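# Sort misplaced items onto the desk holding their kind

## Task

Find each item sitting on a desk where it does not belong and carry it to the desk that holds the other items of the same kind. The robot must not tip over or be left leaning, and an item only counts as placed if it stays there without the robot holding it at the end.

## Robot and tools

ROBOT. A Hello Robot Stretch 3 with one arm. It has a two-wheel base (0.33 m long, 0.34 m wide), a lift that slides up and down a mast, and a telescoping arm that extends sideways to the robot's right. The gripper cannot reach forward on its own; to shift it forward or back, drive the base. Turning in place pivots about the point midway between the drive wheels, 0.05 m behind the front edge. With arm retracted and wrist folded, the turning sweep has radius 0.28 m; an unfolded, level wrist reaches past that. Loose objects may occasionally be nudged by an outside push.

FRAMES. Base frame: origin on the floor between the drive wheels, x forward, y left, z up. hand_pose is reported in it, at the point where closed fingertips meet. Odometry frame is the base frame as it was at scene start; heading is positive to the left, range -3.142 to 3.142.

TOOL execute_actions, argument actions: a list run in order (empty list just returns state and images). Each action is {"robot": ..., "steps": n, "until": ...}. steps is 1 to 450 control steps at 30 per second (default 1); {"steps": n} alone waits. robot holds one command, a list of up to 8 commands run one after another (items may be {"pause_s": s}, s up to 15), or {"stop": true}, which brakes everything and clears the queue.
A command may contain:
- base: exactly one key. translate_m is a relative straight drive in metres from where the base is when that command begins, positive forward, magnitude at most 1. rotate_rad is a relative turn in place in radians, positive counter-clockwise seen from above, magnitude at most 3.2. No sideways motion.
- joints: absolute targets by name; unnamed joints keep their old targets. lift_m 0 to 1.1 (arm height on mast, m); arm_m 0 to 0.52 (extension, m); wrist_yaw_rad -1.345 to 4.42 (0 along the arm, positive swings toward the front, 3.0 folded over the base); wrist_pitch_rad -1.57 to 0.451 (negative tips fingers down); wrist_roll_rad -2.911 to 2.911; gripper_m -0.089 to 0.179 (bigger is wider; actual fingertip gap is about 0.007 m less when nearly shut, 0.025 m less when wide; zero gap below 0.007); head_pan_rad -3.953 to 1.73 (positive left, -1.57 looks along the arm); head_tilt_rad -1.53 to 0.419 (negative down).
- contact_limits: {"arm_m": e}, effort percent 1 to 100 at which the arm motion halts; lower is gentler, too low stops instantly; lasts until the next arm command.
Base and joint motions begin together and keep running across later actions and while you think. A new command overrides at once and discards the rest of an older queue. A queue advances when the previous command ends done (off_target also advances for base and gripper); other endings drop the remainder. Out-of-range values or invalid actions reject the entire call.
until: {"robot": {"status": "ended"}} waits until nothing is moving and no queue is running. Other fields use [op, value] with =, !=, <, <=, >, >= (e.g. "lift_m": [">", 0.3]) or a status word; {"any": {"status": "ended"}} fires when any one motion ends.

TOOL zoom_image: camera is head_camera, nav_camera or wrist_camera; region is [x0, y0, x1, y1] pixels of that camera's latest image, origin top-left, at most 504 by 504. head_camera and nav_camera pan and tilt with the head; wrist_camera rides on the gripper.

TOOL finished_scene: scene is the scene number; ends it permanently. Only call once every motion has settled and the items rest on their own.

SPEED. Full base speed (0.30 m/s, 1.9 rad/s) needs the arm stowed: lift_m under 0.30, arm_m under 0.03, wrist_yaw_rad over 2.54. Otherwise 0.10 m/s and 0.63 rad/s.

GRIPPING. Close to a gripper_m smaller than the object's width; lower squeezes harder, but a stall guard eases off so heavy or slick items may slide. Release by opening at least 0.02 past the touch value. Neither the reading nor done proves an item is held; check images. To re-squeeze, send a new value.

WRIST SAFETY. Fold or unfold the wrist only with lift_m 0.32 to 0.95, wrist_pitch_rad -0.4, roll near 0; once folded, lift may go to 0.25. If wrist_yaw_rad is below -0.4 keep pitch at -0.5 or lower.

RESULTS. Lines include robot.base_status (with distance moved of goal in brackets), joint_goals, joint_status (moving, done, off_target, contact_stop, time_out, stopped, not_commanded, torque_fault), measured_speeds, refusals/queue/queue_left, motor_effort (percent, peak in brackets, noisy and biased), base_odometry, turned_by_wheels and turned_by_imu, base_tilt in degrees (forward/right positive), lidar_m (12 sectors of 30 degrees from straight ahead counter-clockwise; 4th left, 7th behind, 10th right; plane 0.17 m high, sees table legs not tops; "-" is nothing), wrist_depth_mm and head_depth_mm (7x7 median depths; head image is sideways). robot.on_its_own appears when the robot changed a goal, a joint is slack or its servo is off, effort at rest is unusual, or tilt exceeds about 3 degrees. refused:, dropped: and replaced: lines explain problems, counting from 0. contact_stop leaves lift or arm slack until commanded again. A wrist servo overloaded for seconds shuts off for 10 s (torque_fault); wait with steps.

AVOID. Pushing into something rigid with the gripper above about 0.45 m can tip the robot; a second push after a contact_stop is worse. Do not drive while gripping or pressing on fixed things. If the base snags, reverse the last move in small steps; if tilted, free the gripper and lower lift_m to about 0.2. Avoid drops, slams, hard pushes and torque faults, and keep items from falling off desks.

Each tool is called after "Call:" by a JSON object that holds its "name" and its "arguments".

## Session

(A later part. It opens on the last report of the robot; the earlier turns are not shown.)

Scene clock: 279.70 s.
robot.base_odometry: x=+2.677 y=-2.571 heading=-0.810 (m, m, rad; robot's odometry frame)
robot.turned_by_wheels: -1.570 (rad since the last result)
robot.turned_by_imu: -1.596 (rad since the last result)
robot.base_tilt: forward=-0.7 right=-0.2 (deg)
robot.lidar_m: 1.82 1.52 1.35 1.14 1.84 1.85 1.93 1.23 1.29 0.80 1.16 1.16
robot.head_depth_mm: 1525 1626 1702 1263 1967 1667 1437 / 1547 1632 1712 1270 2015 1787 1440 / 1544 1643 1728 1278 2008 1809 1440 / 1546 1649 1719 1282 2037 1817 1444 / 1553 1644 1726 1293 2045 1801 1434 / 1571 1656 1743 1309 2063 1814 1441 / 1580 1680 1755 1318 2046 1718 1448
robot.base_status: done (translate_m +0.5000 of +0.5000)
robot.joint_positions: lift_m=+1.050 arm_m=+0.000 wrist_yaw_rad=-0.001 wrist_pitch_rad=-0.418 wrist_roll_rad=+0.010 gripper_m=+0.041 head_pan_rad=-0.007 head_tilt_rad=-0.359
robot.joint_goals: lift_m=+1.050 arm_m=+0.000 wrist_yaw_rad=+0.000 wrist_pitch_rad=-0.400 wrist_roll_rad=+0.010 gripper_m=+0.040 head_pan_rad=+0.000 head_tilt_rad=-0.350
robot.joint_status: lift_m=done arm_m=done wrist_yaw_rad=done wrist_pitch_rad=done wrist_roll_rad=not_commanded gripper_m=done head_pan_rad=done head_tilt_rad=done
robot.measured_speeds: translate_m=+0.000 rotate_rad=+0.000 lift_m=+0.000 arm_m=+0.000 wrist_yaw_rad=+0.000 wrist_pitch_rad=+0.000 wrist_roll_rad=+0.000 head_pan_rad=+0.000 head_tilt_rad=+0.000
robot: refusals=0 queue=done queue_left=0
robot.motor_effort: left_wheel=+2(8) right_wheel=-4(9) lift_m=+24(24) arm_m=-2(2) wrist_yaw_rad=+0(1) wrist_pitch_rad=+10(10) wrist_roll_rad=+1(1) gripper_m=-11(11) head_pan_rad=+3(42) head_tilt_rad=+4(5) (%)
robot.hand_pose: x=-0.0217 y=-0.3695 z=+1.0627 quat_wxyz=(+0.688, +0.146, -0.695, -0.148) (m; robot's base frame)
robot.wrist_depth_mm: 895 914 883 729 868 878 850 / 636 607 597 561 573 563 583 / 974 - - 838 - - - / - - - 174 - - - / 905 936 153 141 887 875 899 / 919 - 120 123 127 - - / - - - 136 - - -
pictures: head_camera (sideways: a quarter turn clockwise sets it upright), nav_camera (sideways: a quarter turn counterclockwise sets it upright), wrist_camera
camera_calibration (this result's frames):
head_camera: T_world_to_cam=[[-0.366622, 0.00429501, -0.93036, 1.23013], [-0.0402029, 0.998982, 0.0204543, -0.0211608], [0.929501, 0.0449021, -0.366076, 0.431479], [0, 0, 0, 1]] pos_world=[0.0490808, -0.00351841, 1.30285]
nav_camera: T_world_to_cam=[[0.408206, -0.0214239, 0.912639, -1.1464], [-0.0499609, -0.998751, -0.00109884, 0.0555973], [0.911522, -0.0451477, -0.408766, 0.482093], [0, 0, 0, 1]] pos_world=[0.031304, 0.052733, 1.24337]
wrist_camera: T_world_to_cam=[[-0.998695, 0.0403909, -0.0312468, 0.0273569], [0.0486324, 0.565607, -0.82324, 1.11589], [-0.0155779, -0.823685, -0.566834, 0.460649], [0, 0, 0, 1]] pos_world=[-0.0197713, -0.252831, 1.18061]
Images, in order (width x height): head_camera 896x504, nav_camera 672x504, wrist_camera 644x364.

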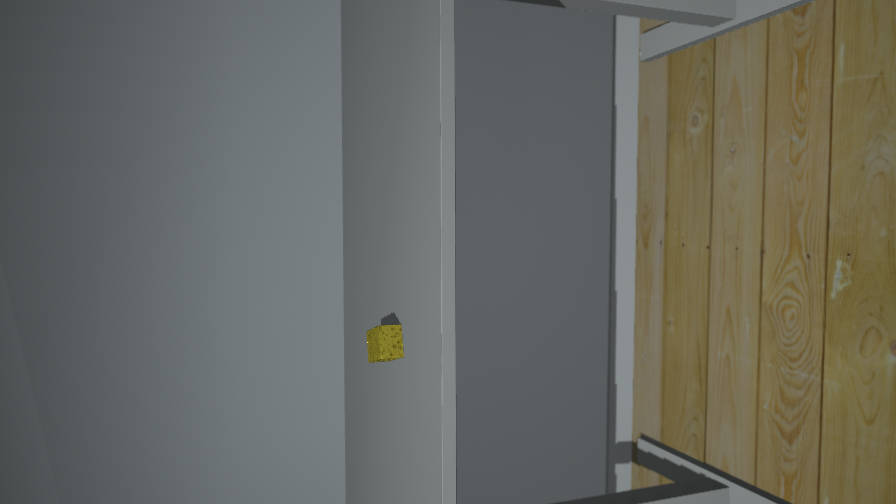

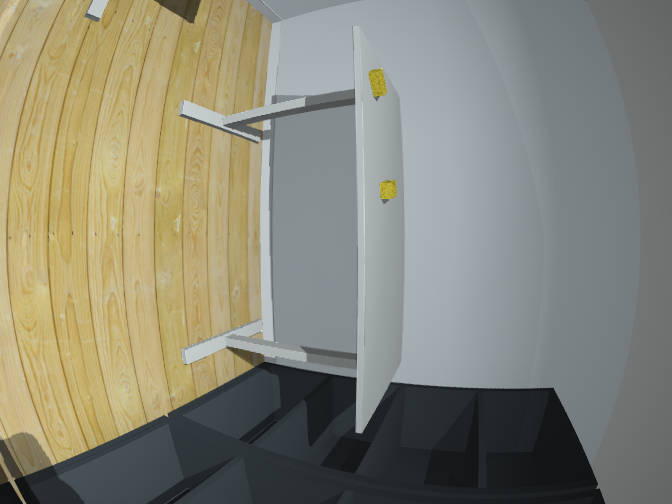

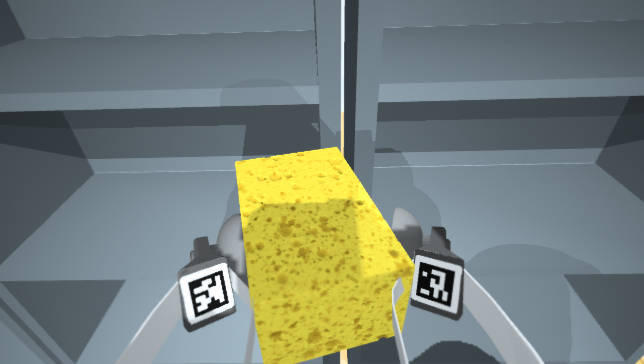

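Call:
{"name": "execute_actions", "arguments": {"actions": [{"robot":[{"base":{"translate_m":0.62}},{"base":{"rotate_rad":1.57},"joints":{"head_pan_rad":-1.57,"head_tilt_rad":-0.7}},{"base":{"translate_m":-0.15}},{"joints":{"arm_m":0.25}}],"steps":450,"until":{"robot":{"status":"ended"}}},{"steps":450,"until":{"robot":{"status":"ended"}}}]}}

Scene clock: 300.67 s.
robot.base_odometry: x=+2.996 y=-3.124 heading=+0.760 (m, m, rad; robot's odometry frame)
robot.turned_by_wheels: +1.570 (rad since the last result)
robot.turned_by_imu: +1.598 (rad since the last result)
robot.base_tilt: forward=-0.7 right=-0.1 (deg)
robot.lidar_m: 1.44 1.41 2.45 2.55 0.91 0.91 0.73 0.69 0.83 1.20 1.13 1.10
robot.head_depth_mm: - - 682 525 1598 1299 1172 / - - 686 527 1612 1363 1178 / - - 661 530 1616 1367 1181 / 1014 1027 692 531 1623 1364 1178 / 1022 1004 697 534 1615 1370 1180 / 1029 1016 703 538 1633 1375 1187 / 1040 1022 709 540 1655 1380 1195
robot.base_status: done (translate_m -0.1500 of -0.1500)
robot.joint_positions: lift_m=+1.050 arm_m=+0.250 wrist_yaw_rad=-0.001 wrist_pitch_rad=-0.418 wrist_roll_rad=+0.010 gripper_m=+0.041 head_pan_rad=-1.563 head_tilt_rad=-0.692
robot.joint_goals: lift_m=+1.050 arm_m=+0.250 wrist_yaw_rad=+0.000 wrist_pitch_rad=-0.400 wrist_roll_rad=+0.010 gripper_m=+0.040 head_pan_rad=-1.570 head_tilt_rad=-0.700
robot.joint_status: lift_m=done arm_m=done wrist_yaw_rad=done wrist_pitch_rad=done wrist_roll_rad=not_commanded gripper_m=done head_pan_rad=done head_tilt_rad=done
robot.measured_speeds: translate_m=+0.000 rotate_rad=+0.000 lift_m=+0.000 arm_m=+0.000 wrist_yaw_rad=+0.000 wrist_pitch_rad=+0.000 wrist_roll_rad=+0.000 head_pan_rad=+0.000 head_tilt_rad=+0.000
robot: refusals=0 queue=done queue_left=0
robot.motor_effort: left_wheel=-1(5) right_wheel=+1(8) lift_m=+25(24) arm_m=+2(1) wrist_yaw_rad=+1(1) wrist_pitch_rad=+9(10) wrist_roll_rad=+1(1) gripper_m=-11(11) head_pan_rad=-4(44) head_tilt_rad=-3(22) (%)
robot.hand_pose: x=-0.0217 y=-0.6191 z=+1.0627 quat_wxyz=(+0.688, +0.146, -0.695, -0.148) (m; robot's base frame)
robot.wrist_depth_mm: 629 655 636 637 632 654 628 / 696 698 665 673 667 663 661 / 524 520 510 505 499 490 466 / 413 407 368 173 390 384 379 / 334 330 154 141 313 316 319 / 284 279 119 123 128 270 270 / 244 241 235 135 229 236 232
pictures: head_camera (sideways: a quarter turn clockwise sets it upright), nav_camera (sideways: a quarter turn counterclockwise sets it upright), wrist_camera
camera_calibration (this result's frames):
head_camera: T_world_to_cam=[[-0.00327203, 0.650096, -0.759845, 1.00555], [0.998352, 0.0456639, 0.0347692, -0.0461205], [0.0573008, -0.758479, -0.649174, 0.805139], [0, 0, 0, 1]] pos_world=[0.00319949, -0.0409166, 1.28834]
nav_camera: T_world_to_cam=[[-0.0133035, -0.683864, 0.729488, -0.905024], [-0.999363, 0.0332463, 0.0129418, 0.0431118], [-0.0331032, -0.728851, -0.683871, 0.845774], [0, 0, 0, 1]] pos_world=[0.0590423, -0.00390342, 1.23805]
wrist_camera: T_world_to_cam=[[-0.998695, 0.04039, -0.0312442, 0.0374343], [0.0486298, 0.565607, -0.82324, 1.25706], [-0.0155787, -0.823685, -0.566833, 0.255071], [0, 0, 0, 1]] pos_world=[-0.0197712, -0.502414, 1.18061]
Images, in order (width x height): head_camera 896x504, nav_camera 672x504, wrist_camera 644x364.

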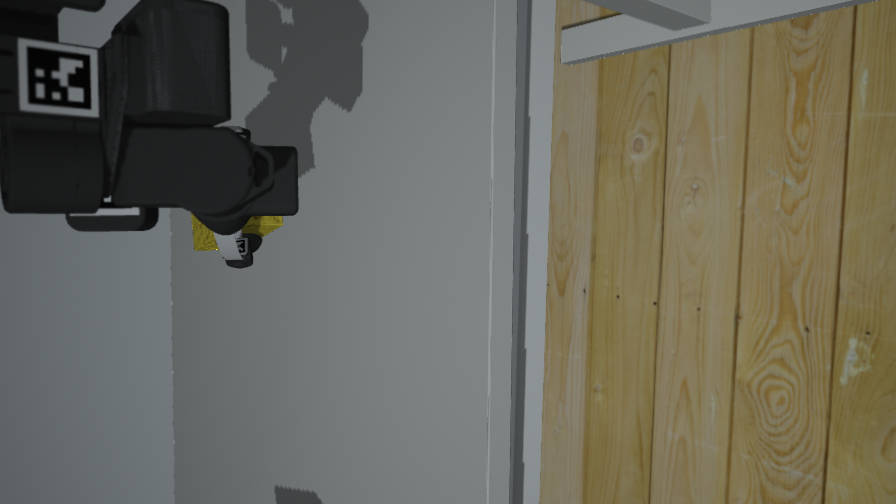

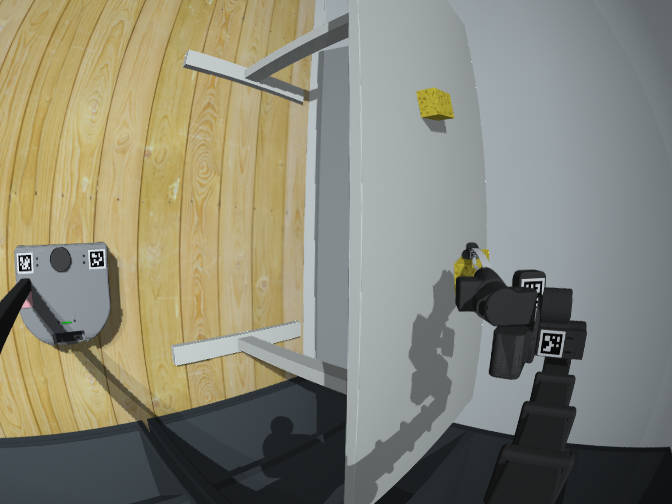

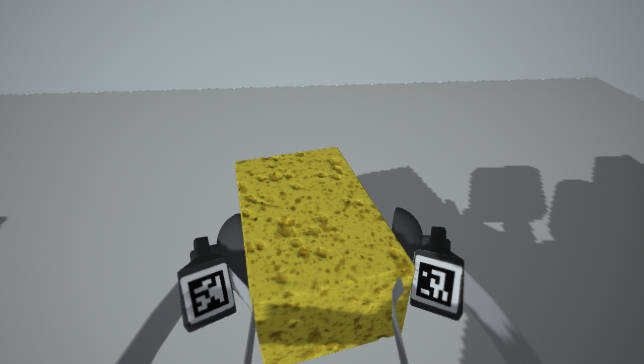

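Call:
{"name": "execute_actions", "arguments": {"actions": [{"robot":[{"joints":{"lift_m":0.98}},{"joints":{"gripper_m":0.15}},{"pause_s":0.7},{"joints":{"arm_m":0.0}},{"joints":{"lift_m":1.05,"head_pan_rad":0.3,"head_tilt_rad":-0.4}}],"steps":450,"until":{"robot":{"status":"ended"}}}]}}

Scene clock: 312.07 s.
robot.base_odometry: x=+2.996 y=-3.124 heading=+0.760 (m, m, rad; robot's odometry frame)
robot.turned_by_wheels: +0.000 (rad since the last result)
robot.turned_by_imu: +0.000 (rad since the last result)
robot.base_tilt: forward=-0.6 right=-0.2 (deg)
robot.lidar_m: 1.44 1.41 2.45 2.55 0.91 0.91 0.73 0.70 0.83 1.20 1.13 1.10
robot.head_depth_mm: 1550 1645 1740 1907 2007 1699 1382 / 1600 1713 1560 1896 2059 1703 1382 / 1660 1771 1588 2060 2135 1697 1379 / 1713 1855 1602 2076 2052 1714 1397 / 1765 1897 1609 2138 2076 1703 1394 / 1866 1985 1606 2328 2266 1719 1382 / 1932 2032 1836 2463 2167 1720 1398
robot.base_status: done (translate_m -0.1500 of -0.1500)
robot.joint_positions: lift_m=+1.050 arm_m=+0.000 wrist_yaw_rad=-0.001 wrist_pitch_rad=-0.418 wrist_roll_rad=+0.010 gripper_m=+0.150 head_pan_rad=+0.293 head_tilt_rad=-0.409
robot.joint_goals: lift_m=+1.050 arm_m=+0.000 wrist_yaw_rad=+0.000 wrist_pitch_rad=-0.400 wrist_roll_rad=+0.010 gripper_m=+0.150 head_pan_rad=+0.300 head_tilt_rad=-0.400
robot.joint_status: lift_m=done arm_m=done wrist_yaw_rad=done wrist_pitch_rad=done wrist_roll_rad=not_commanded gripper_m=done head_pan_rad=done head_tilt_rad=done
robot.measured_speeds: translate_m=+0.000 rotate_rad=+0.000 lift_m=+0.000 arm_m=+0.000 wrist_yaw_rad=+0.000 wrist_pitch_rad=+0.000 wrist_roll_rad=+0.000 head_pan_rad=+0.000 head_tilt_rad=+0.000
robot: refusals=0 queue=done queue_left=0
robot.motor_effort: left_wheel=-1(1) right_wheel=+1(2) lift_m=+31(32) arm_m=-3(5) wrist_yaw_rad=+1(1) wrist_pitch_rad=+10(10) wrist_roll_rad=+1(1) gripper_m=+0(82) head_pan_rad=+3(43) head_tilt_rad=+4(22) (%)
robot.hand_pose: x=-0.0217 y=-0.3697 z=+1.0623 quat_wxyz=(+0.688, +0.146, -0.695, -0.148) (m; robot's base frame)
robot.wrist_depth_mm: 885 885 855 863 862 848 811 / 772 729 717 699 698 663 869 / 459 534 514 452 499 490 483 / 410 408 406 380 388 383 379 / 333 348 328 323 319 327 313 / 283 - 278 278 274 - 271 / 596 - - - - - -
pictures: head_camera (sideways: a quarter turn clockwise sets it upright), nav_camera (sideways: a quarter turn counterclockwise sets it upright), wrist_camera
camera_calibration (this result's frames):
head_camera: T_world_to_cam=[[-0.395295, -0.117391, -0.911022, 1.20507], [-0.332485, 0.942833, 0.0227765, -0.0223997], [0.856268, 0.311905, -0.411728, 0.491334], [0, 0, 0, 1]] pos_world=[0.0481953, 0.00933331, 1.30065]
nav_camera: T_world_to_cam=[[0.439192, 0.113042, 0.891253, -1.11868], [0.247303, -0.968938, 0.00102883, 0.051014], [0.863685, 0.219958, -0.453505, 0.540602], [0, 0, 0, 1]] pos_world=[0.0117907, 0.0569777, 1.24214]
wrist_camera: T_world_to_cam=[[-0.998695, 0.040391, -0.0312447, 0.0273484], [0.0486307, 0.565602, -0.823243, 1.11566], [-0.0155796, -0.823689, -0.566828, 0.460306], [0, 0, 0, 1]] pos_world=[-0.0197713, -0.252976, 1.18023]
Images, in order (width x height): head_camera 896x504, nav_camera 672x504, wrist_camera 644x364.

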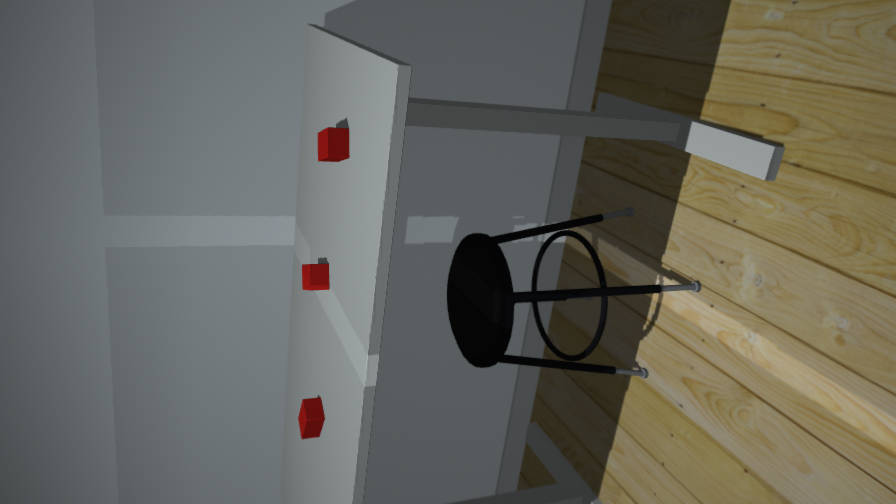

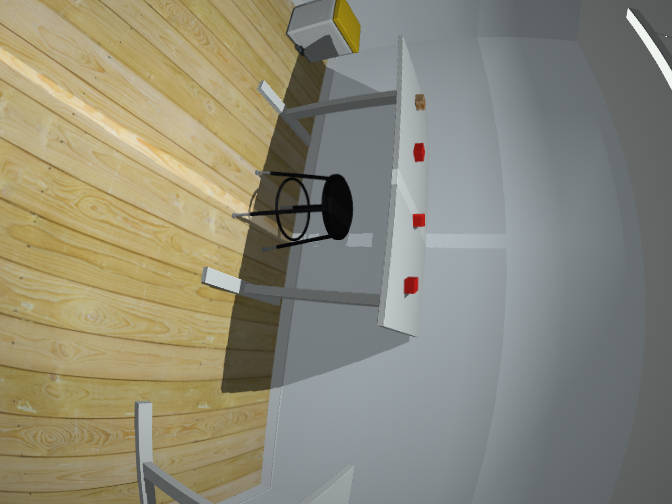

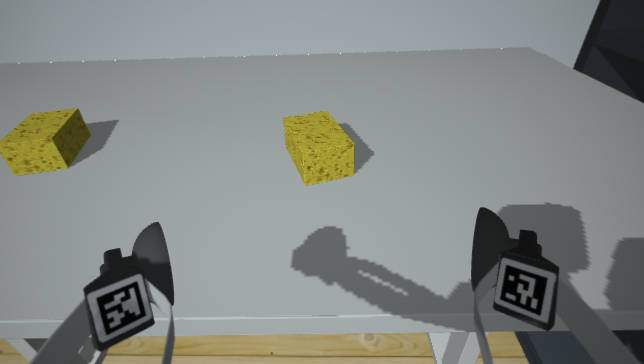

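Call:
{"name": "execute_actions", "arguments": {"actions": [{"robot":[{"joints":{"lift_m":0.9,"gripper_m":0.04}},{"joints":{"wrist_yaw_rad":3.0}},{"joints":{"lift_m":0.25,"head_pan_rad":0}},{"base":{"rotate_rad":1.57}},{"base":{"translate_m":1.0}},{"base":{"translate_m":0.6}},{"base":{"rotate_rad":-1.57}}],"steps":450,"until":{"robot":{"status":"ended"}}},{"steps":450,"until":{"robot":{"status":"ended"}}}]}}

Scene clock: 346.27 s.
robot.base_odometry: x=+1.895 y=-1.963 heading=+0.760 (m, m, rad; robot's odometry frame)
robot.turned_by_wheels: +0.000 (rad since the last result)
robot.turned_by_imu: +0.001 (rad since the last result)
robot.base_tilt: forward=-0.7 right=-0.1 (deg)
robot.lidar_m: 1.53 1.30 0.98 0.95 1.00 1.41 0.60 1.10 1.06 2.37 2.04 1.59
robot.head_depth_mm: 1627 1742 1555 2023 2128 1695 1387 / 1631 1758 1570 2035 2149 1712 1381 / 1641 1758 1786 2036 2136 1706 1392 / 1662 1773 1913 2061 2175 1720 1399 / 1674 1818 1932 2075 2181 1724 1386 / 1664 1824 1961 2118 1908 1687 1388 / 1700 1821 1992 2109 1561 1610 1404
robot.base_status: done (rotate_rad -1.5699 of -1.5700)
robot.joint_positions: lift_m=+0.250 arm_m=+0.000 wrist_yaw_rad=+2.997 wrist_pitch_rad=-0.418 wrist_roll_rad=+0.010 gripper_m=+0.040 head_pan_rad=+0.007 head_tilt_rad=-0.408
robot.joint_goals: lift_m=+0.250 arm_m=+0.000 wrist_yaw_rad=+3.000 wrist_pitch_rad=-0.400 wrist_roll_rad=+0.010 gripper_m=+0.040 head_pan_rad=+0.000 head_tilt_rad=-0.400
robot.joint_status: lift_m=done arm_m=done wrist_yaw_rad=done wrist_pitch_rad=done wrist_roll_rad=not_commanded gripper_m=done head_pan_rad=done head_tilt_rad=done
robot.measured_speeds: translate_m=+0.000 rotate_rad=+0.000 lift_m=+0.000 arm_m=+0.000 wrist_yaw_rad=+0.000 wrist_pitch_rad=+0.000 wrist_roll_rad=+0.000 head_pan_rad=+0.000 head_tilt_rad=+0.000
robot: refusals=0 queue=done queue_left=0
robot.motor_effort: left_wheel=+2(11) right_wheel=-3(13) lift_m=+16(31) arm_m=-3(4) wrist_yaw_rad=+3(5) wrist_pitch_rad=+10(10) wrist_roll_rad=+1(1) gripper_m=+0(81) head_pan_rad=-4(26) head_tilt_rad=+3(4) (%)
robot.hand_pose: x=+0.0110 y=+0.0769 z=+0.2632 quat_wxyz=(+0.197, +0.704, +0.096, +0.676) (m; robot's base frame)
robot.wrist_depth_mm: 844 - 876 906 925 - - / 896 - 943 - - - - / 877 848 845 826 830 828 809 / 676 688 670 648 646 628 632 / 566 551 - 559 559 525 506 / 478 493 - - 452 446 440 / - - - - 390 386 385
pictures: head_camera (sideways: a quarter turn clockwise sets it upright), nav_camera (sideways: a quarter turn counterclockwise sets it upright), wrist_camera
camera_calibration (this result's frames):
head_camera: T_world_to_cam=[[-0.411158, -0.00116031, -0.911563, 1.20587], [-0.0531795, 0.998327, 0.0227157, -0.0240244], [0.910012, 0.0578162, -0.410531, 0.489449], [0, 0, 0, 1]] pos_world=[0.0491205, -0.00291473, 1.30071]
nav_camera: T_world_to_cam=[[0.452073, -0.0153894, 0.891848, -1.11954], [-0.0359384, -0.999354, 0.000972485, 0.0528151], [0.891257, -0.0324912, -0.452334, 0.538911], [0, 0, 0, 1]] pos_world=[0.027704, 0.0530618, 1.24218]
wrist_camera: T_world_to_cam=[[0.982632, -0.182918, -0.0312441, 0.0123206], [-0.129083, -0.552817, -0.823244, 0.291528], [0.133314, 0.812979, -0.566827, 0.248179], [0, 0, 0, 1]] pos_world=[-0.00756081, -0.0383489, 0.381058]
Images, in order (width x height): head_camera 896x504, nav_camera 672x504, wrist_camera 644x364.

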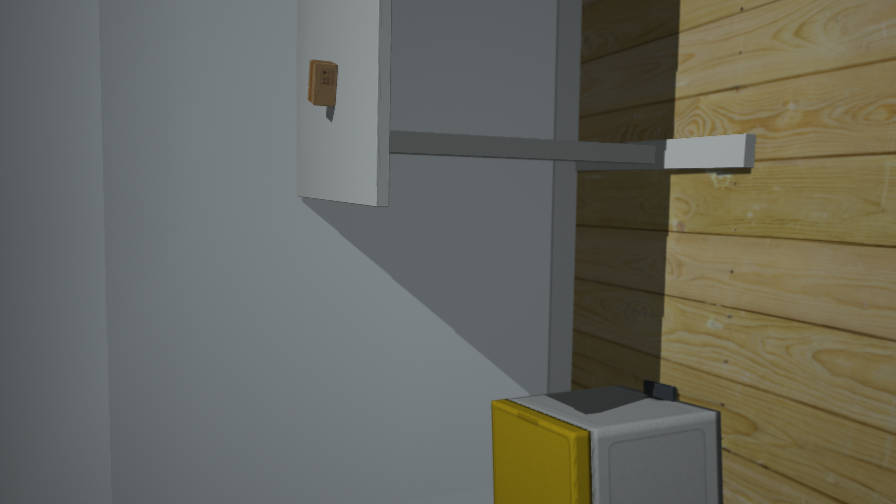

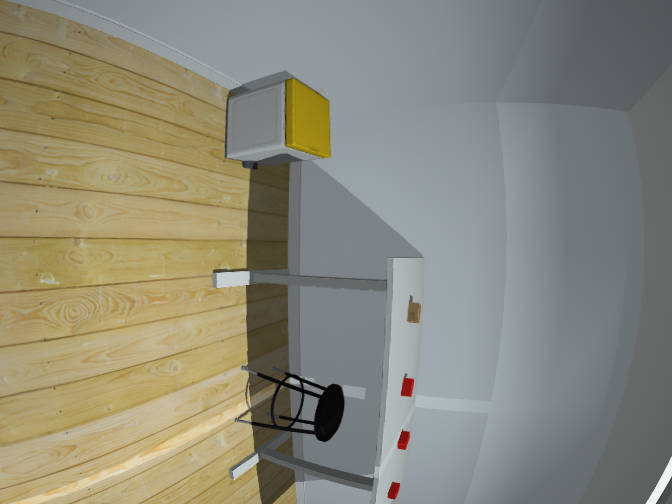

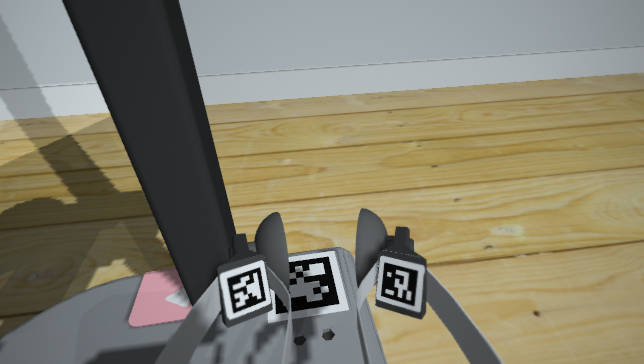

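Call:
{"name": "execute_actions", "arguments": {"actions": [{"robot":[{"base":{"translate_m":0.66}},{"base":{"rotate_rad":1.57}},{"joints":{"lift_m":0.9,"head_pan_rad":-2.2,"head_tilt_rad":-0.8}},{"joints":{"wrist_yaw_rad":0,"gripper_m":0.17}},{"joints":{"lift_m":1.05}}],"steps":450,"until":{"robot":{"status":"ended"}}}]}}

Scene clock: 371.83 s.
robot.base_odometry: x=+2.373 y=-1.508 heading=+2.330 (m, m, rad; robot's odometry frame)
robot.turned_by_wheels: +1.570 (rad since the last result)
robot.turned_by_imu: +1.589 (rad since the last result)
robot.base_tilt: forward=-0.7 right=-0.1 (deg)
robot.lidar_m: 0.93 0.98 1.38 1.26 1.79 2.23 2.35 1.06 1.06 0.88 0.80 0.90
robot.head_depth_mm: 1059 816 1335 1712 1538 - - / 1081 784 1324 1780 - - 1119 / 1094 757 1815 1814 - - 1133 / 1107 766 1739 1848 - - 1122 / 1127 771 1618 1806 - - 1106 / 1130 775 635 1682 - - - / 1079 773 615 1589 - - 1154
robot.base_status: done (rotate_rad +1.5699 of +1.5700)
robot.joint_positions: lift_m=+0.900 arm_m=+0.000 wrist_yaw_rad=+0.005 wrist_pitch_rad=-0.418 wrist_roll_rad=+0.010 gripper_m=+0.170 head_pan_rad=-2.193 head_tilt_rad=-0.790
robot.joint_goals: lift_m=+0.900 arm_m=+0.000 wrist_yaw_rad=+0.000 wrist_pitch_rad=-0.400 wrist_roll_rad=+0.010 gripper_m=+0.170 head_pan_rad=-2.200 head_tilt_rad=-0.800
robot.joint_status: lift_m=done arm_m=done wrist_yaw_rad=moving wrist_pitch_rad=done wrist_roll_rad=not_commanded gripper_m=done head_pan_rad=done head_tilt_rad=done
robot.measured_speeds: translate_m=+0.000 rotate_rad=+0.000 lift_m=+0.000 arm_m=+0.000 wrist_yaw_rad=-0.030 wrist_pitch_rad=+0.000 wrist_roll_rad=+0.000 head_pan_rad=+0.000 head_tilt_rad=+0.000
robot: refusals=0 queue=running queue_left=1
robot.motor_effort: left_wheel=-2(10) right_wheel=+1(13) lift_m=+32(32) arm_m=-3(3) wrist_yaw_rad=-4(3) wrist_pitch_rad=+10(10) wrist_roll_rad=+1(1) gripper_m=+0(83) head_pan_rad=-3(42) head_tilt_rad=-4(25) (%)
robot.hand_pose: x=-0.0205 y=-0.3697 z=+0.9123 quat_wxyz=(+0.689, +0.148, -0.695, -0.146) (m; robot's base frame)
robot.wrist_depth_mm: 974 997 967 955 387 371 360 / - - - - 280 274 268 / - - - - - - - / - - - - - - - / 836 997 - - - - - / 704 - - - - - - / - 948 - - - - -
pictures: head_camera (sideways: a quarter turn clockwise sets it upright), nav_camera (sideways: a quarter turn counterclockwise sets it upright), wrist_camera
camera_calibration (this result's frames):
head_camera: T_world_to_cam=[[0.421938, 0.585589, -0.692137, 0.914714], [0.831679, -0.553931, 0.0383468, -0.0497567], [-0.36094, -0.591816, -0.720747, 0.900783], [0, 0, 0, 1]] pos_world=[-0.0194422, -0.0301109, 1.28425]
nav_camera: T_world_to_cam=[[-0.453383, -0.600559, 0.658614, -0.809981], [-0.78899, 0.614174, 0.0169032, 0.0366732], [-0.414655, -0.511976, -0.752291, 0.937084], [0, 0, 0, 1]] pos_world=[0.0502696, -0.0292, 1.2378]
wrist_camera: T_world_to_cam=[[-0.998894, 0.0351307, -0.031245, 0.0218935], [0.0456514, 0.565849, -0.823244, 0.992145], [-0.0112412, -0.82376, -0.566827, 0.375373], [0, 0, 0, 1]] pos_world=[-0.0192039, -0.252956, 1.03023]
Images, in order (width x height): head_camera 896x504, nav_camera 672x504, wrist_camera 644x364.

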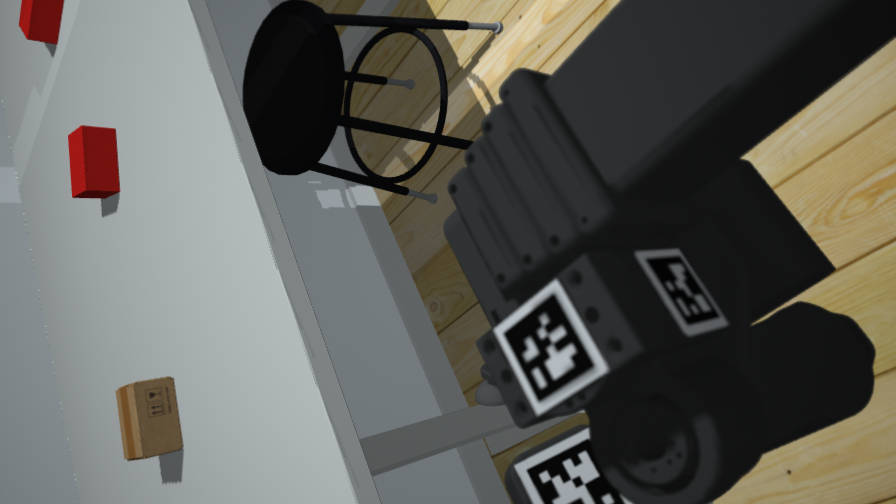

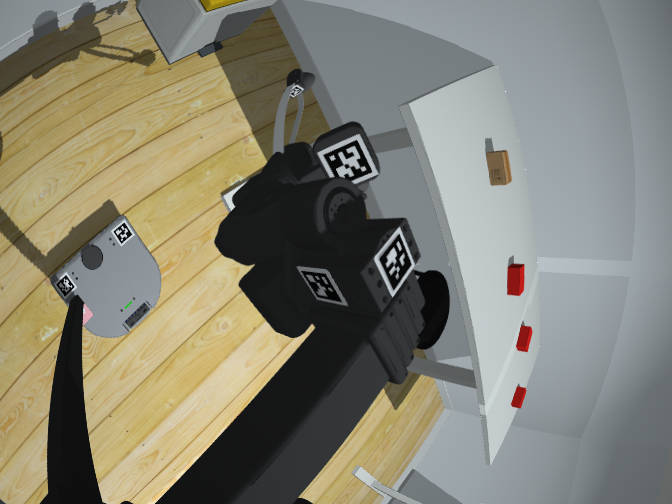

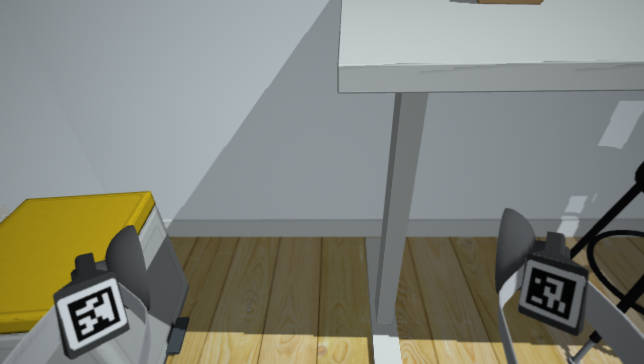

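Call:
{"name": "execute_actions", "arguments": {"actions": [{"steps":200,"until":{"robot":{"status":"ended"}}},{"robot":[{"base":{"translate_m":-0.27}},{"joints":{"arm_m":0.3,"head_pan_rad":-1.57,"head_tilt_rad":-0.7}}],"steps":450,"until":{"robot":{"status":"ended"}}}]}}

Scene clock: 383.33 s.
robot.base_odometry: x=+2.559 y=-1.704 heading=+2.330 (m, m, rad; robot's odometry frame)
robot.turned_by_wheels: +0.000 (rad since the last result)
robot.turned_by_imu: +0.000 (rad since the last result)
robot.base_tilt: forward=-0.7 right=-0.1 (deg)
robot.lidar_m: 1.20 1.26 1.78 1.28 1.75 2.01 2.09 1.00 0.89 0.86 1.07 0.98
robot.head_depth_mm: 1099 881 665 1609 1589 1338 1159 / - 842 665 1606 1600 1350 1176 / - - 670 1632 1596 1353 1175 / 1103 1016 676 1126 1490 1334 1175 / 1111 1022 682 1654 1609 1371 1172 / 1121 1229 686 1668 1609 1352 1178 / 1127 1256 1387 1686 1631 1371 1184
robot.base_status: done (translate_m -0.2700 of -0.2700)
robot.joint_positions: lift_m=+1.050 arm_m=+0.300 wrist_yaw_rad=+0.002 wrist_pitch_rad=-0.418 wrist_roll_rad=+0.010 gripper_m=+0.170 head_pan_rad=-1.577 head_tilt_rad=-0.705
robot.joint_goals: lift_m=+1.050 arm_m=+0.300 wrist_yaw_rad=+0.000 wrist_pitch_rad=-0.400 wrist_roll_rad=+0.010 gripper_m=+0.170 head_pan_rad=-1.570 head_tilt_rad=-0.700
robot.joint_status: lift_m=done arm_m=done wrist_yaw_rad=done wrist_pitch_rad=done wrist_roll_rad=not_commanded gripper_m=done head_pan_rad=done head_tilt_rad=done
robot.measured_speeds: translate_m=+0.000 rotate_rad=+0.000 lift_m=+0.000 arm_m=+0.000 wrist_yaw_rad=+0.000 wrist_pitch_rad=+0.000 wrist_roll_rad=+0.000 head_pan_rad=+0.000 head_tilt_rad=+0.000
robot: refusals=0 queue=done queue_left=0
robot.motor_effort: left_wheel=-1(7) right_wheel=+1(3) lift_m=+32(33) arm_m=+2(4) wrist_yaw_rad=-2(4) wrist_pitch_rad=+10(10) wrist_roll_rad=+1(1) gripper_m=+0(0) head_pan_rad=+3(38) head_tilt_rad=+2(11) (%)
robot.hand_pose: x=-0.0210 y=-0.6691 z=+1.0623 quat_wxyz=(+0.689, +0.147, -0.695, -0.147) (m; robot's base frame)
robot.wrist_depth_mm: 698 689 675 673 676 672 661 / 761 755 724 697 697 670 656 / 834 836 508 505 497 486 472 / 946 443 401 327 370 377 378 / - 338 325 324 315 320 313 / - 276 276 275 272 269 269 / - 238 241 237 235 232 226
pictures: head_camera (sideways: a quarter turn clockwise sets it upright), nav_camera (sideways: a quarter turn counterclockwise sets it upright), wrist_camera
camera_calibration (this result's frames):
head_camera: T_world_to_cam=[[0.00577438, 0.660132, -0.751127, 0.994132], [0.998884, 0.031397, 0.0352725, -0.0467782], [0.0468676, -0.750493, -0.659215, 0.818264], [0, 0, 0, 1]] pos_world=[0.00263547, -0.0406886, 1.28778]
nav_camera: T_world_to_cam=[[-0.0228125, -0.693262, 0.720325, -0.893024], [-0.99881, 0.0468778, 0.0134845, 0.0424022], [-0.0431155, -0.71916, -0.693506, 0.858367], [0, 0, 0, 1]] pos_world=[0.0589885, -0.00378463, 1.23798]
wrist_camera: T_world_to_cam=[[-0.998817, 0.0372653, -0.0312456, 0.0380513], [0.0468608, 0.565736, -0.823254, 1.28505], [-0.013002, -0.823744, -0.566813, 0.213674], [0, 0, 0, 1]] pos_world=[-0.0194342, -0.552406, 1.18023]
Images, in order (width x height): head_camera 896x504, nav_camera 672x504, wrist_camera 644x364.

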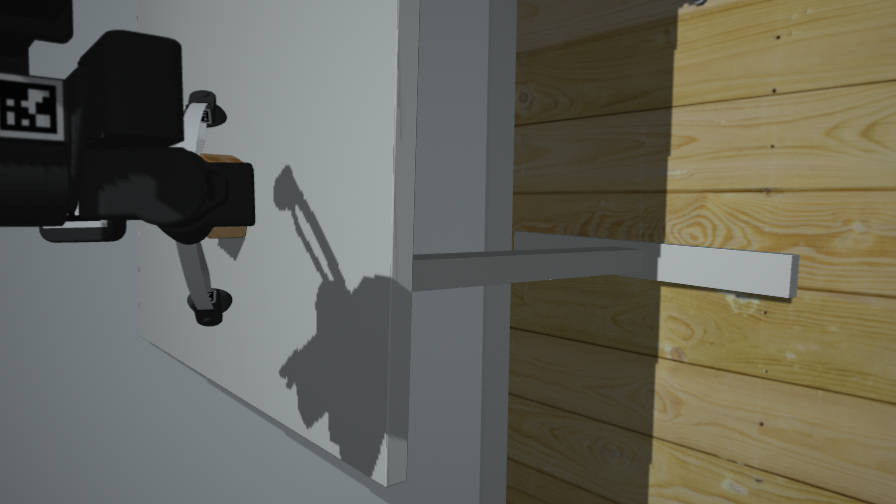

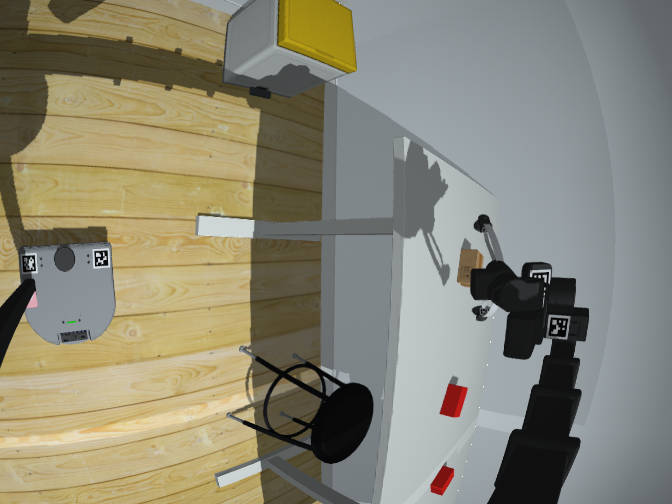

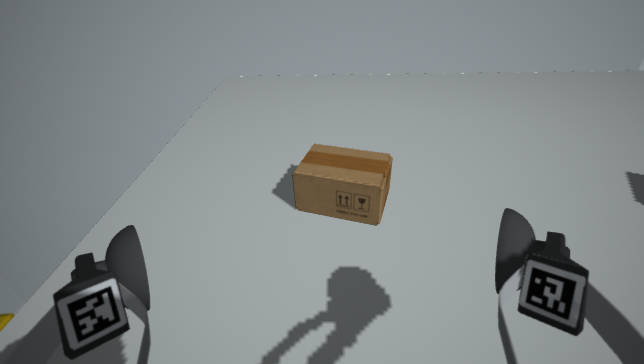

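Call:
{"name": "execute_actions", "arguments": {"actions": [{"robot":[{"base":{"translate_m":-0.02},"joints":{"lift_m":0.965}},{"joints":{"arm_m":0.52}},{"joints":{"gripper_m":0.04}}],"steps":450,"until":{"robot":{"status":"ended"}}}]}}

Scene clock: 394.80 s.
robot.base_odometry: x=+2.573 y=-1.719 heading=+2.330 (m, m, rad; robot's odometry frame)
robot.turned_by_wheels: +0.000 (rad since the last result)
robot.turned_by_imu: +0.000 (rad since the last result)
robot.base_tilt: forward=-0.7 right=+0.0 (deg)
robot.lidar_m: 1.22 1.28 1.81 1.29 1.69 2.01 2.07 0.98 0.88 0.86 1.10 1.00
robot.head_depth_mm: 1080 - 651 1613 1585 1347 1165 / 1050 843 668 1621 1583 1334 1160 / 1061 799 670 1618 1591 1361 1163 / 1101 958 675 1158 1484 1353 1181 / 1112 957 681 1611 1616 1361 1174 / 1115 1204 685 1655 1606 1366 1178 / 1124 1261 1353 1677 1624 1365 1190
robot.base_status: done (translate_m -0.0200 of -0.0200)
robot.joint_positions: lift_m=+0.965 arm_m=+0.517 wrist_yaw_rad=+0.002 wrist_pitch_rad=-0.416 wrist_roll_rad=+0.010 gripper_m=+0.042 head_pan_rad=-1.577 head_tilt_rad=-0.705
robot.joint_goals: lift_m=+0.965 arm_m=+0.520 wrist_yaw_rad=+0.000 wrist_pitch_rad=-0.400 wrist_roll_rad=+0.010 gripper_m=+0.040 head_pan_rad=-1.570 head_tilt_rad=-0.700
robot.joint_status: lift_m=done arm_m=done wrist_yaw_rad=done wrist_pitch_rad=done wrist_roll_rad=not_commanded gripper_m=done head_pan_rad=done head_tilt_rad=done
robot.measured_speeds: translate_m=+0.000 rotate_rad=+0.000 lift_m=+0.000 arm_m=+0.000 wrist_yaw_rad=+0.000 wrist_pitch_rad=+0.000 wrist_roll_rad=+0.000 head_pan_rad=+0.000 head_tilt_rad=+0.000
robot: refusals=0 queue=done queue_left=0
robot.motor_effort: left_wheel=-1(5) right_wheel=+1(4) lift_m=+15(32) arm_m=+2(3) wrist_yaw_rad=-2(2) wrist_pitch_rad=+9(9) wrist_roll_rad=+1(1) gripper_m=-38(100) head_pan_rad=+3(3) head_tilt_rad=+3(3) (%)
robot.hand_pose: x=-0.0210 y=-0.8866 z=+0.9785 quat_wxyz=(+0.689, +0.146, -0.695, -0.146) (m; robot's base frame)
robot.wrist_depth_mm: 494 499 490 484 483 474 473 / 541 531 463 445 436 425 408 / 586 330 326 317 311 309 302 / 258 255 254 249 244 244 238 / 211 215 199 133 203 205 196 / 179 - 117 112 112 - 169 / - 148 99 98 97 144 146
pictures: head_camera (sideways: a quarter turn clockwise sets it upright), nav_camera (sideways: a quarter turn counterclockwise sets it upright), wrist_camera
camera_calibration (this result's frames):
head_camera: T_world_to_cam=[[0.00577165, 0.660072, -0.75118, 0.994201], [0.998884, 0.0314034, 0.0352695, -0.0467743], [0.04687, -0.750545, -0.659155, 0.818186], [0, 0, 0, 1]] pos_world=[0.00263561, -0.0406898, 1.28778]
nav_camera: T_world_to_cam=[[-0.0228096, -0.693204, 0.72038, -0.893097], [-0.99881, 0.0468753, 0.0134813, 0.0424064], [-0.0431133, -0.719215, -0.693448, 0.858292], [0, 0, 0, 1]] pos_world=[0.0589885, -0.00378957, 1.23798]
wrist_camera: T_world_to_cam=[[-0.998815, 0.0372706, -0.0313025, 0.0435862], [0.046889, 0.564363, -0.824194, 1.33884], [-0.0130522, -0.824685, -0.565442, -0.015164], [0, 0, 0, 1]] pos_world=[-0.0194402, -0.769721, 1.09625]
Images, in order (width x height): head_camera 896x504, nav_camera 672x504, wrist_camera 644x364.

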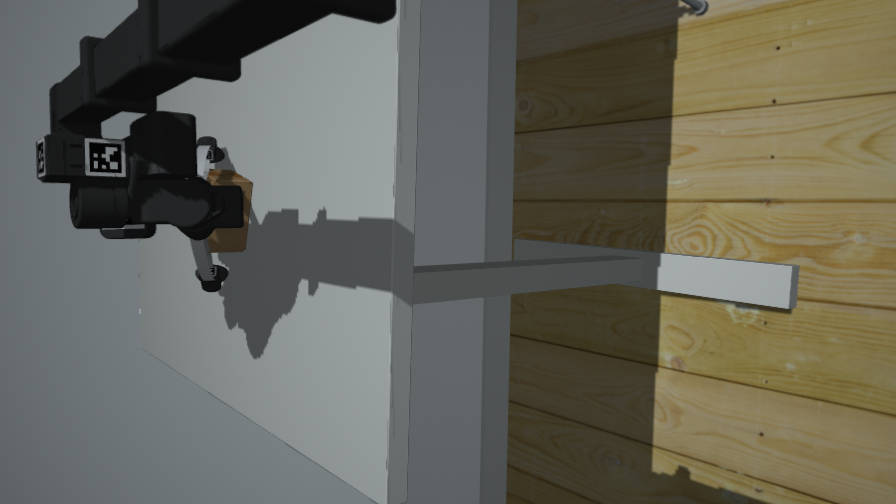

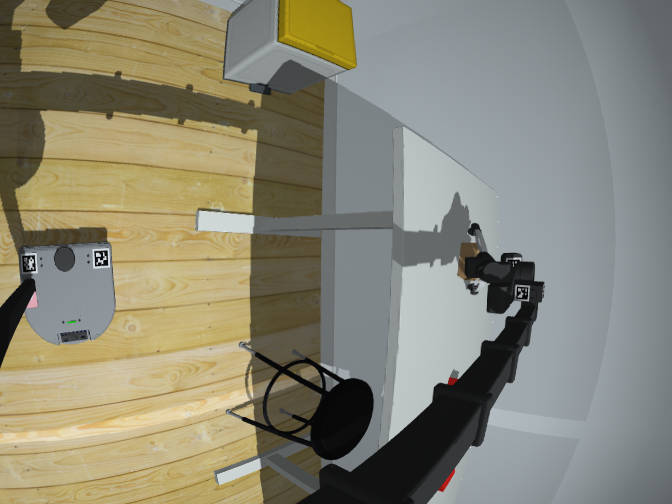

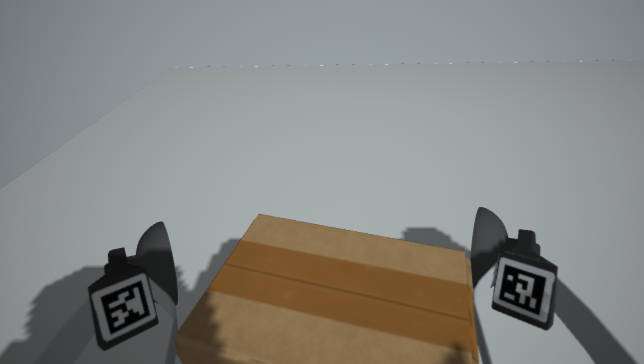

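Call:
{"name": "execute_actions", "arguments": {"actions": [{"robot":[{"joints":{"gripper_m":0.17}},{"joints":{"arm_m":0.45}},{"joints":{"gripper_m":0.04}}],"steps":450,"until":{"robot":{"status":"ended"}}}]}}

Scene clock: 402.10 s.
robot.base_odometry: x=+2.573 y=-1.719 heading=+2.330 (m, m, rad; robot's odometry frame)
robot.turned_by_wheels: +0.000 (rad since the last result)
robot.turned_by_imu: +0.000 (rad since the last result)
robot.base_tilt: forward=-0.8 right=-0.1 (deg)
robot.lidar_m: 1.22 1.28 1.81 1.29 1.68 2.01 2.07 0.98 0.87 0.86 1.09 1.00
robot.head_depth_mm: 1070 - 637 1611 1594 1342 1162 / 1051 845 665 1609 1595 1336 1163 / 1076 - 670 1615 1598 1354 1170 / 1100 959 676 1152 1491 1348 1175 / 1112 963 679 1620 1613 1355 1179 / 1115 1210 684 1678 1612 1366 1174 / 1121 1263 1363 1683 1627 1381 1184
robot.base_status: done (translate_m -0.0200 of -0.0200)
robot.joint_positions: lift_m=+0.965 arm_m=+0.450 wrist_yaw_rad=+0.002 wrist_pitch_rad=-0.416 wrist_roll_rad=+0.010 gripper_m=+0.041 head_pan_rad=-1.577 head_tilt_rad=-0.705
robot.joint_goals: lift_m=+0.965 arm_m=+0.450 wrist_yaw_rad=+0.000 wrist_pitch_rad=-0.400 wrist_roll_rad=+0.010 gripper_m=+0.040 head_pan_rad=-1.570 head_tilt_rad=-0.700
robot.joint_status: lift_m=done arm_m=done wrist_yaw_rad=done wrist_pitch_rad=done wrist_roll_rad=not_commanded gripper_m=done head_pan_rad=done head_tilt_rad=done
robot.measured_speeds: translate_m=+0.000 rotate_rad=+0.000 lift_m=+0.000 arm_m=+0.000 wrist_yaw_rad=+0.000 wrist_pitch_rad=+0.000 wrist_roll_rad=+0.000 head_pan_rad=+0.000 head_tilt_rad=+0.000
robot: refusals=0 queue=done queue_left=0
robot.motor_effort: left_wheel=-1(1) right_wheel=+1(1) lift_m=+16(16) arm_m=-3(6) wrist_yaw_rad=-2(2) wrist_pitch_rad=+9(9) wrist_roll_rad=+1(1) gripper_m=-15(91) head_pan_rad=+3(3) head_tilt_rad=+2(2) (%)
robot.hand_pose: x=-0.0210 y=-0.8199 z=+0.9785 quat_wxyz=(+0.689, +0.146, -0.695, -0.146) (m; robot's base frame)
robot.wrist_depth_mm: 561 554 555 546 536 538 530 / 607 597 454 444 434 419 410 / 650 327 329 323 314 307 301 / 260 255 232 160 175 242 238 / 212 210 165 148 139 200 196 / 178 177 169 163 157 169 166 / 153 152 151 150 149 148 147
pictures: head_camera (sideways: a quarter turn clockwise sets it upright), nav_camera (sideways: a quarter turn counterclockwise sets it upright), wrist_camera
camera_calibration (this result's frames):
head_camera: T_world_to_cam=[[0.00576713, 0.660067, -0.751185, 0.994207], [0.998884, 0.0314104, 0.0352692, -0.046774], [0.0468751, -0.75055, -0.659149, 0.818179], [0, 0, 0, 1]] pos_world=[0.00263588, -0.0406899, 1.28778]
nav_camera: T_world_to_cam=[[-0.0228049, -0.693199, 0.720385, -0.893103], [-0.99881, 0.0468686, 0.013481, 0.0424068], [-0.0431084, -0.71922, -0.693443, 0.858285], [0, 0, 0, 1]] pos_world=[0.0589885, -0.00378965, 1.23798]
wrist_camera: T_world_to_cam=[[-0.998808, 0.037451, -0.0313024, 0.041206], [0.0469949, 0.564605, -0.824023, 1.30113], [-0.013187, -0.824511, -0.565692, 0.0402485], [0, 0, 0, 1]] pos_world=[-0.0194588, -0.702982, 1.09622]
Images, in order (width x height): head_camera 896x504, nav_camera 672x504, wrist_camera 644x364.

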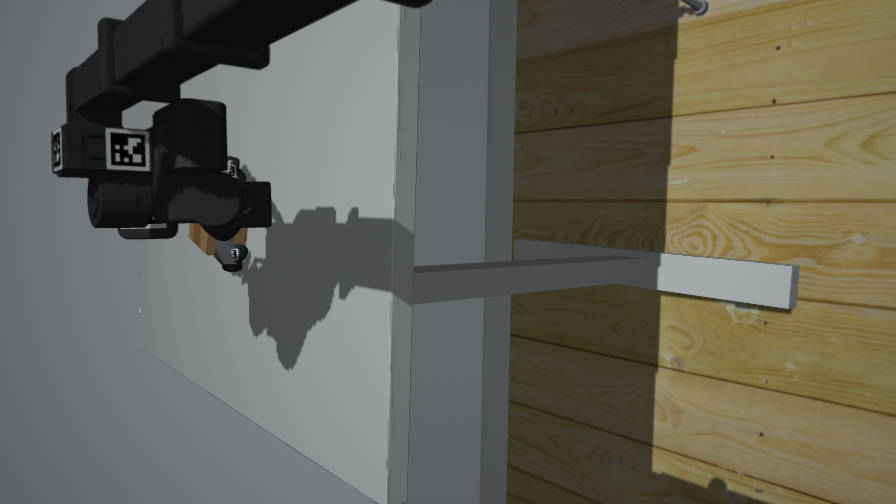

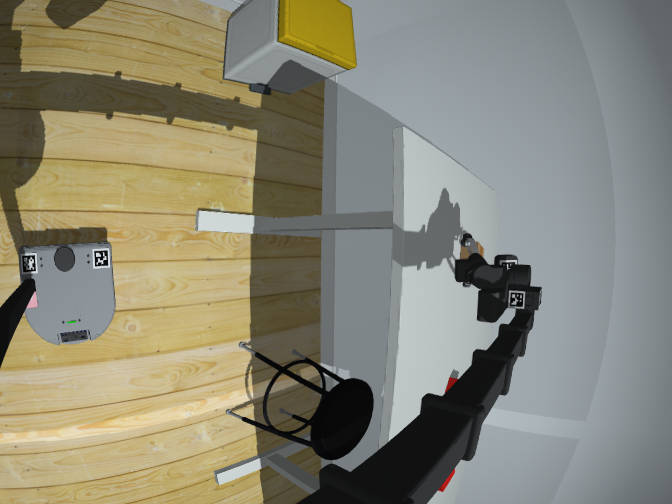

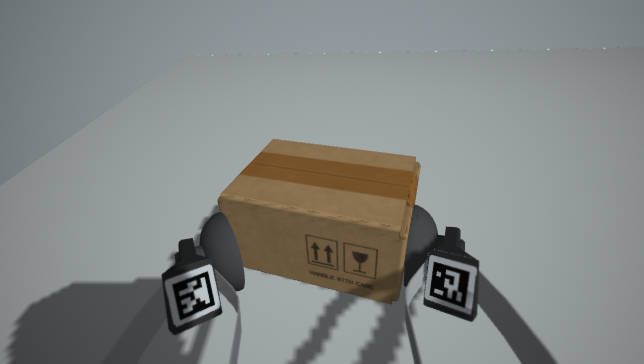

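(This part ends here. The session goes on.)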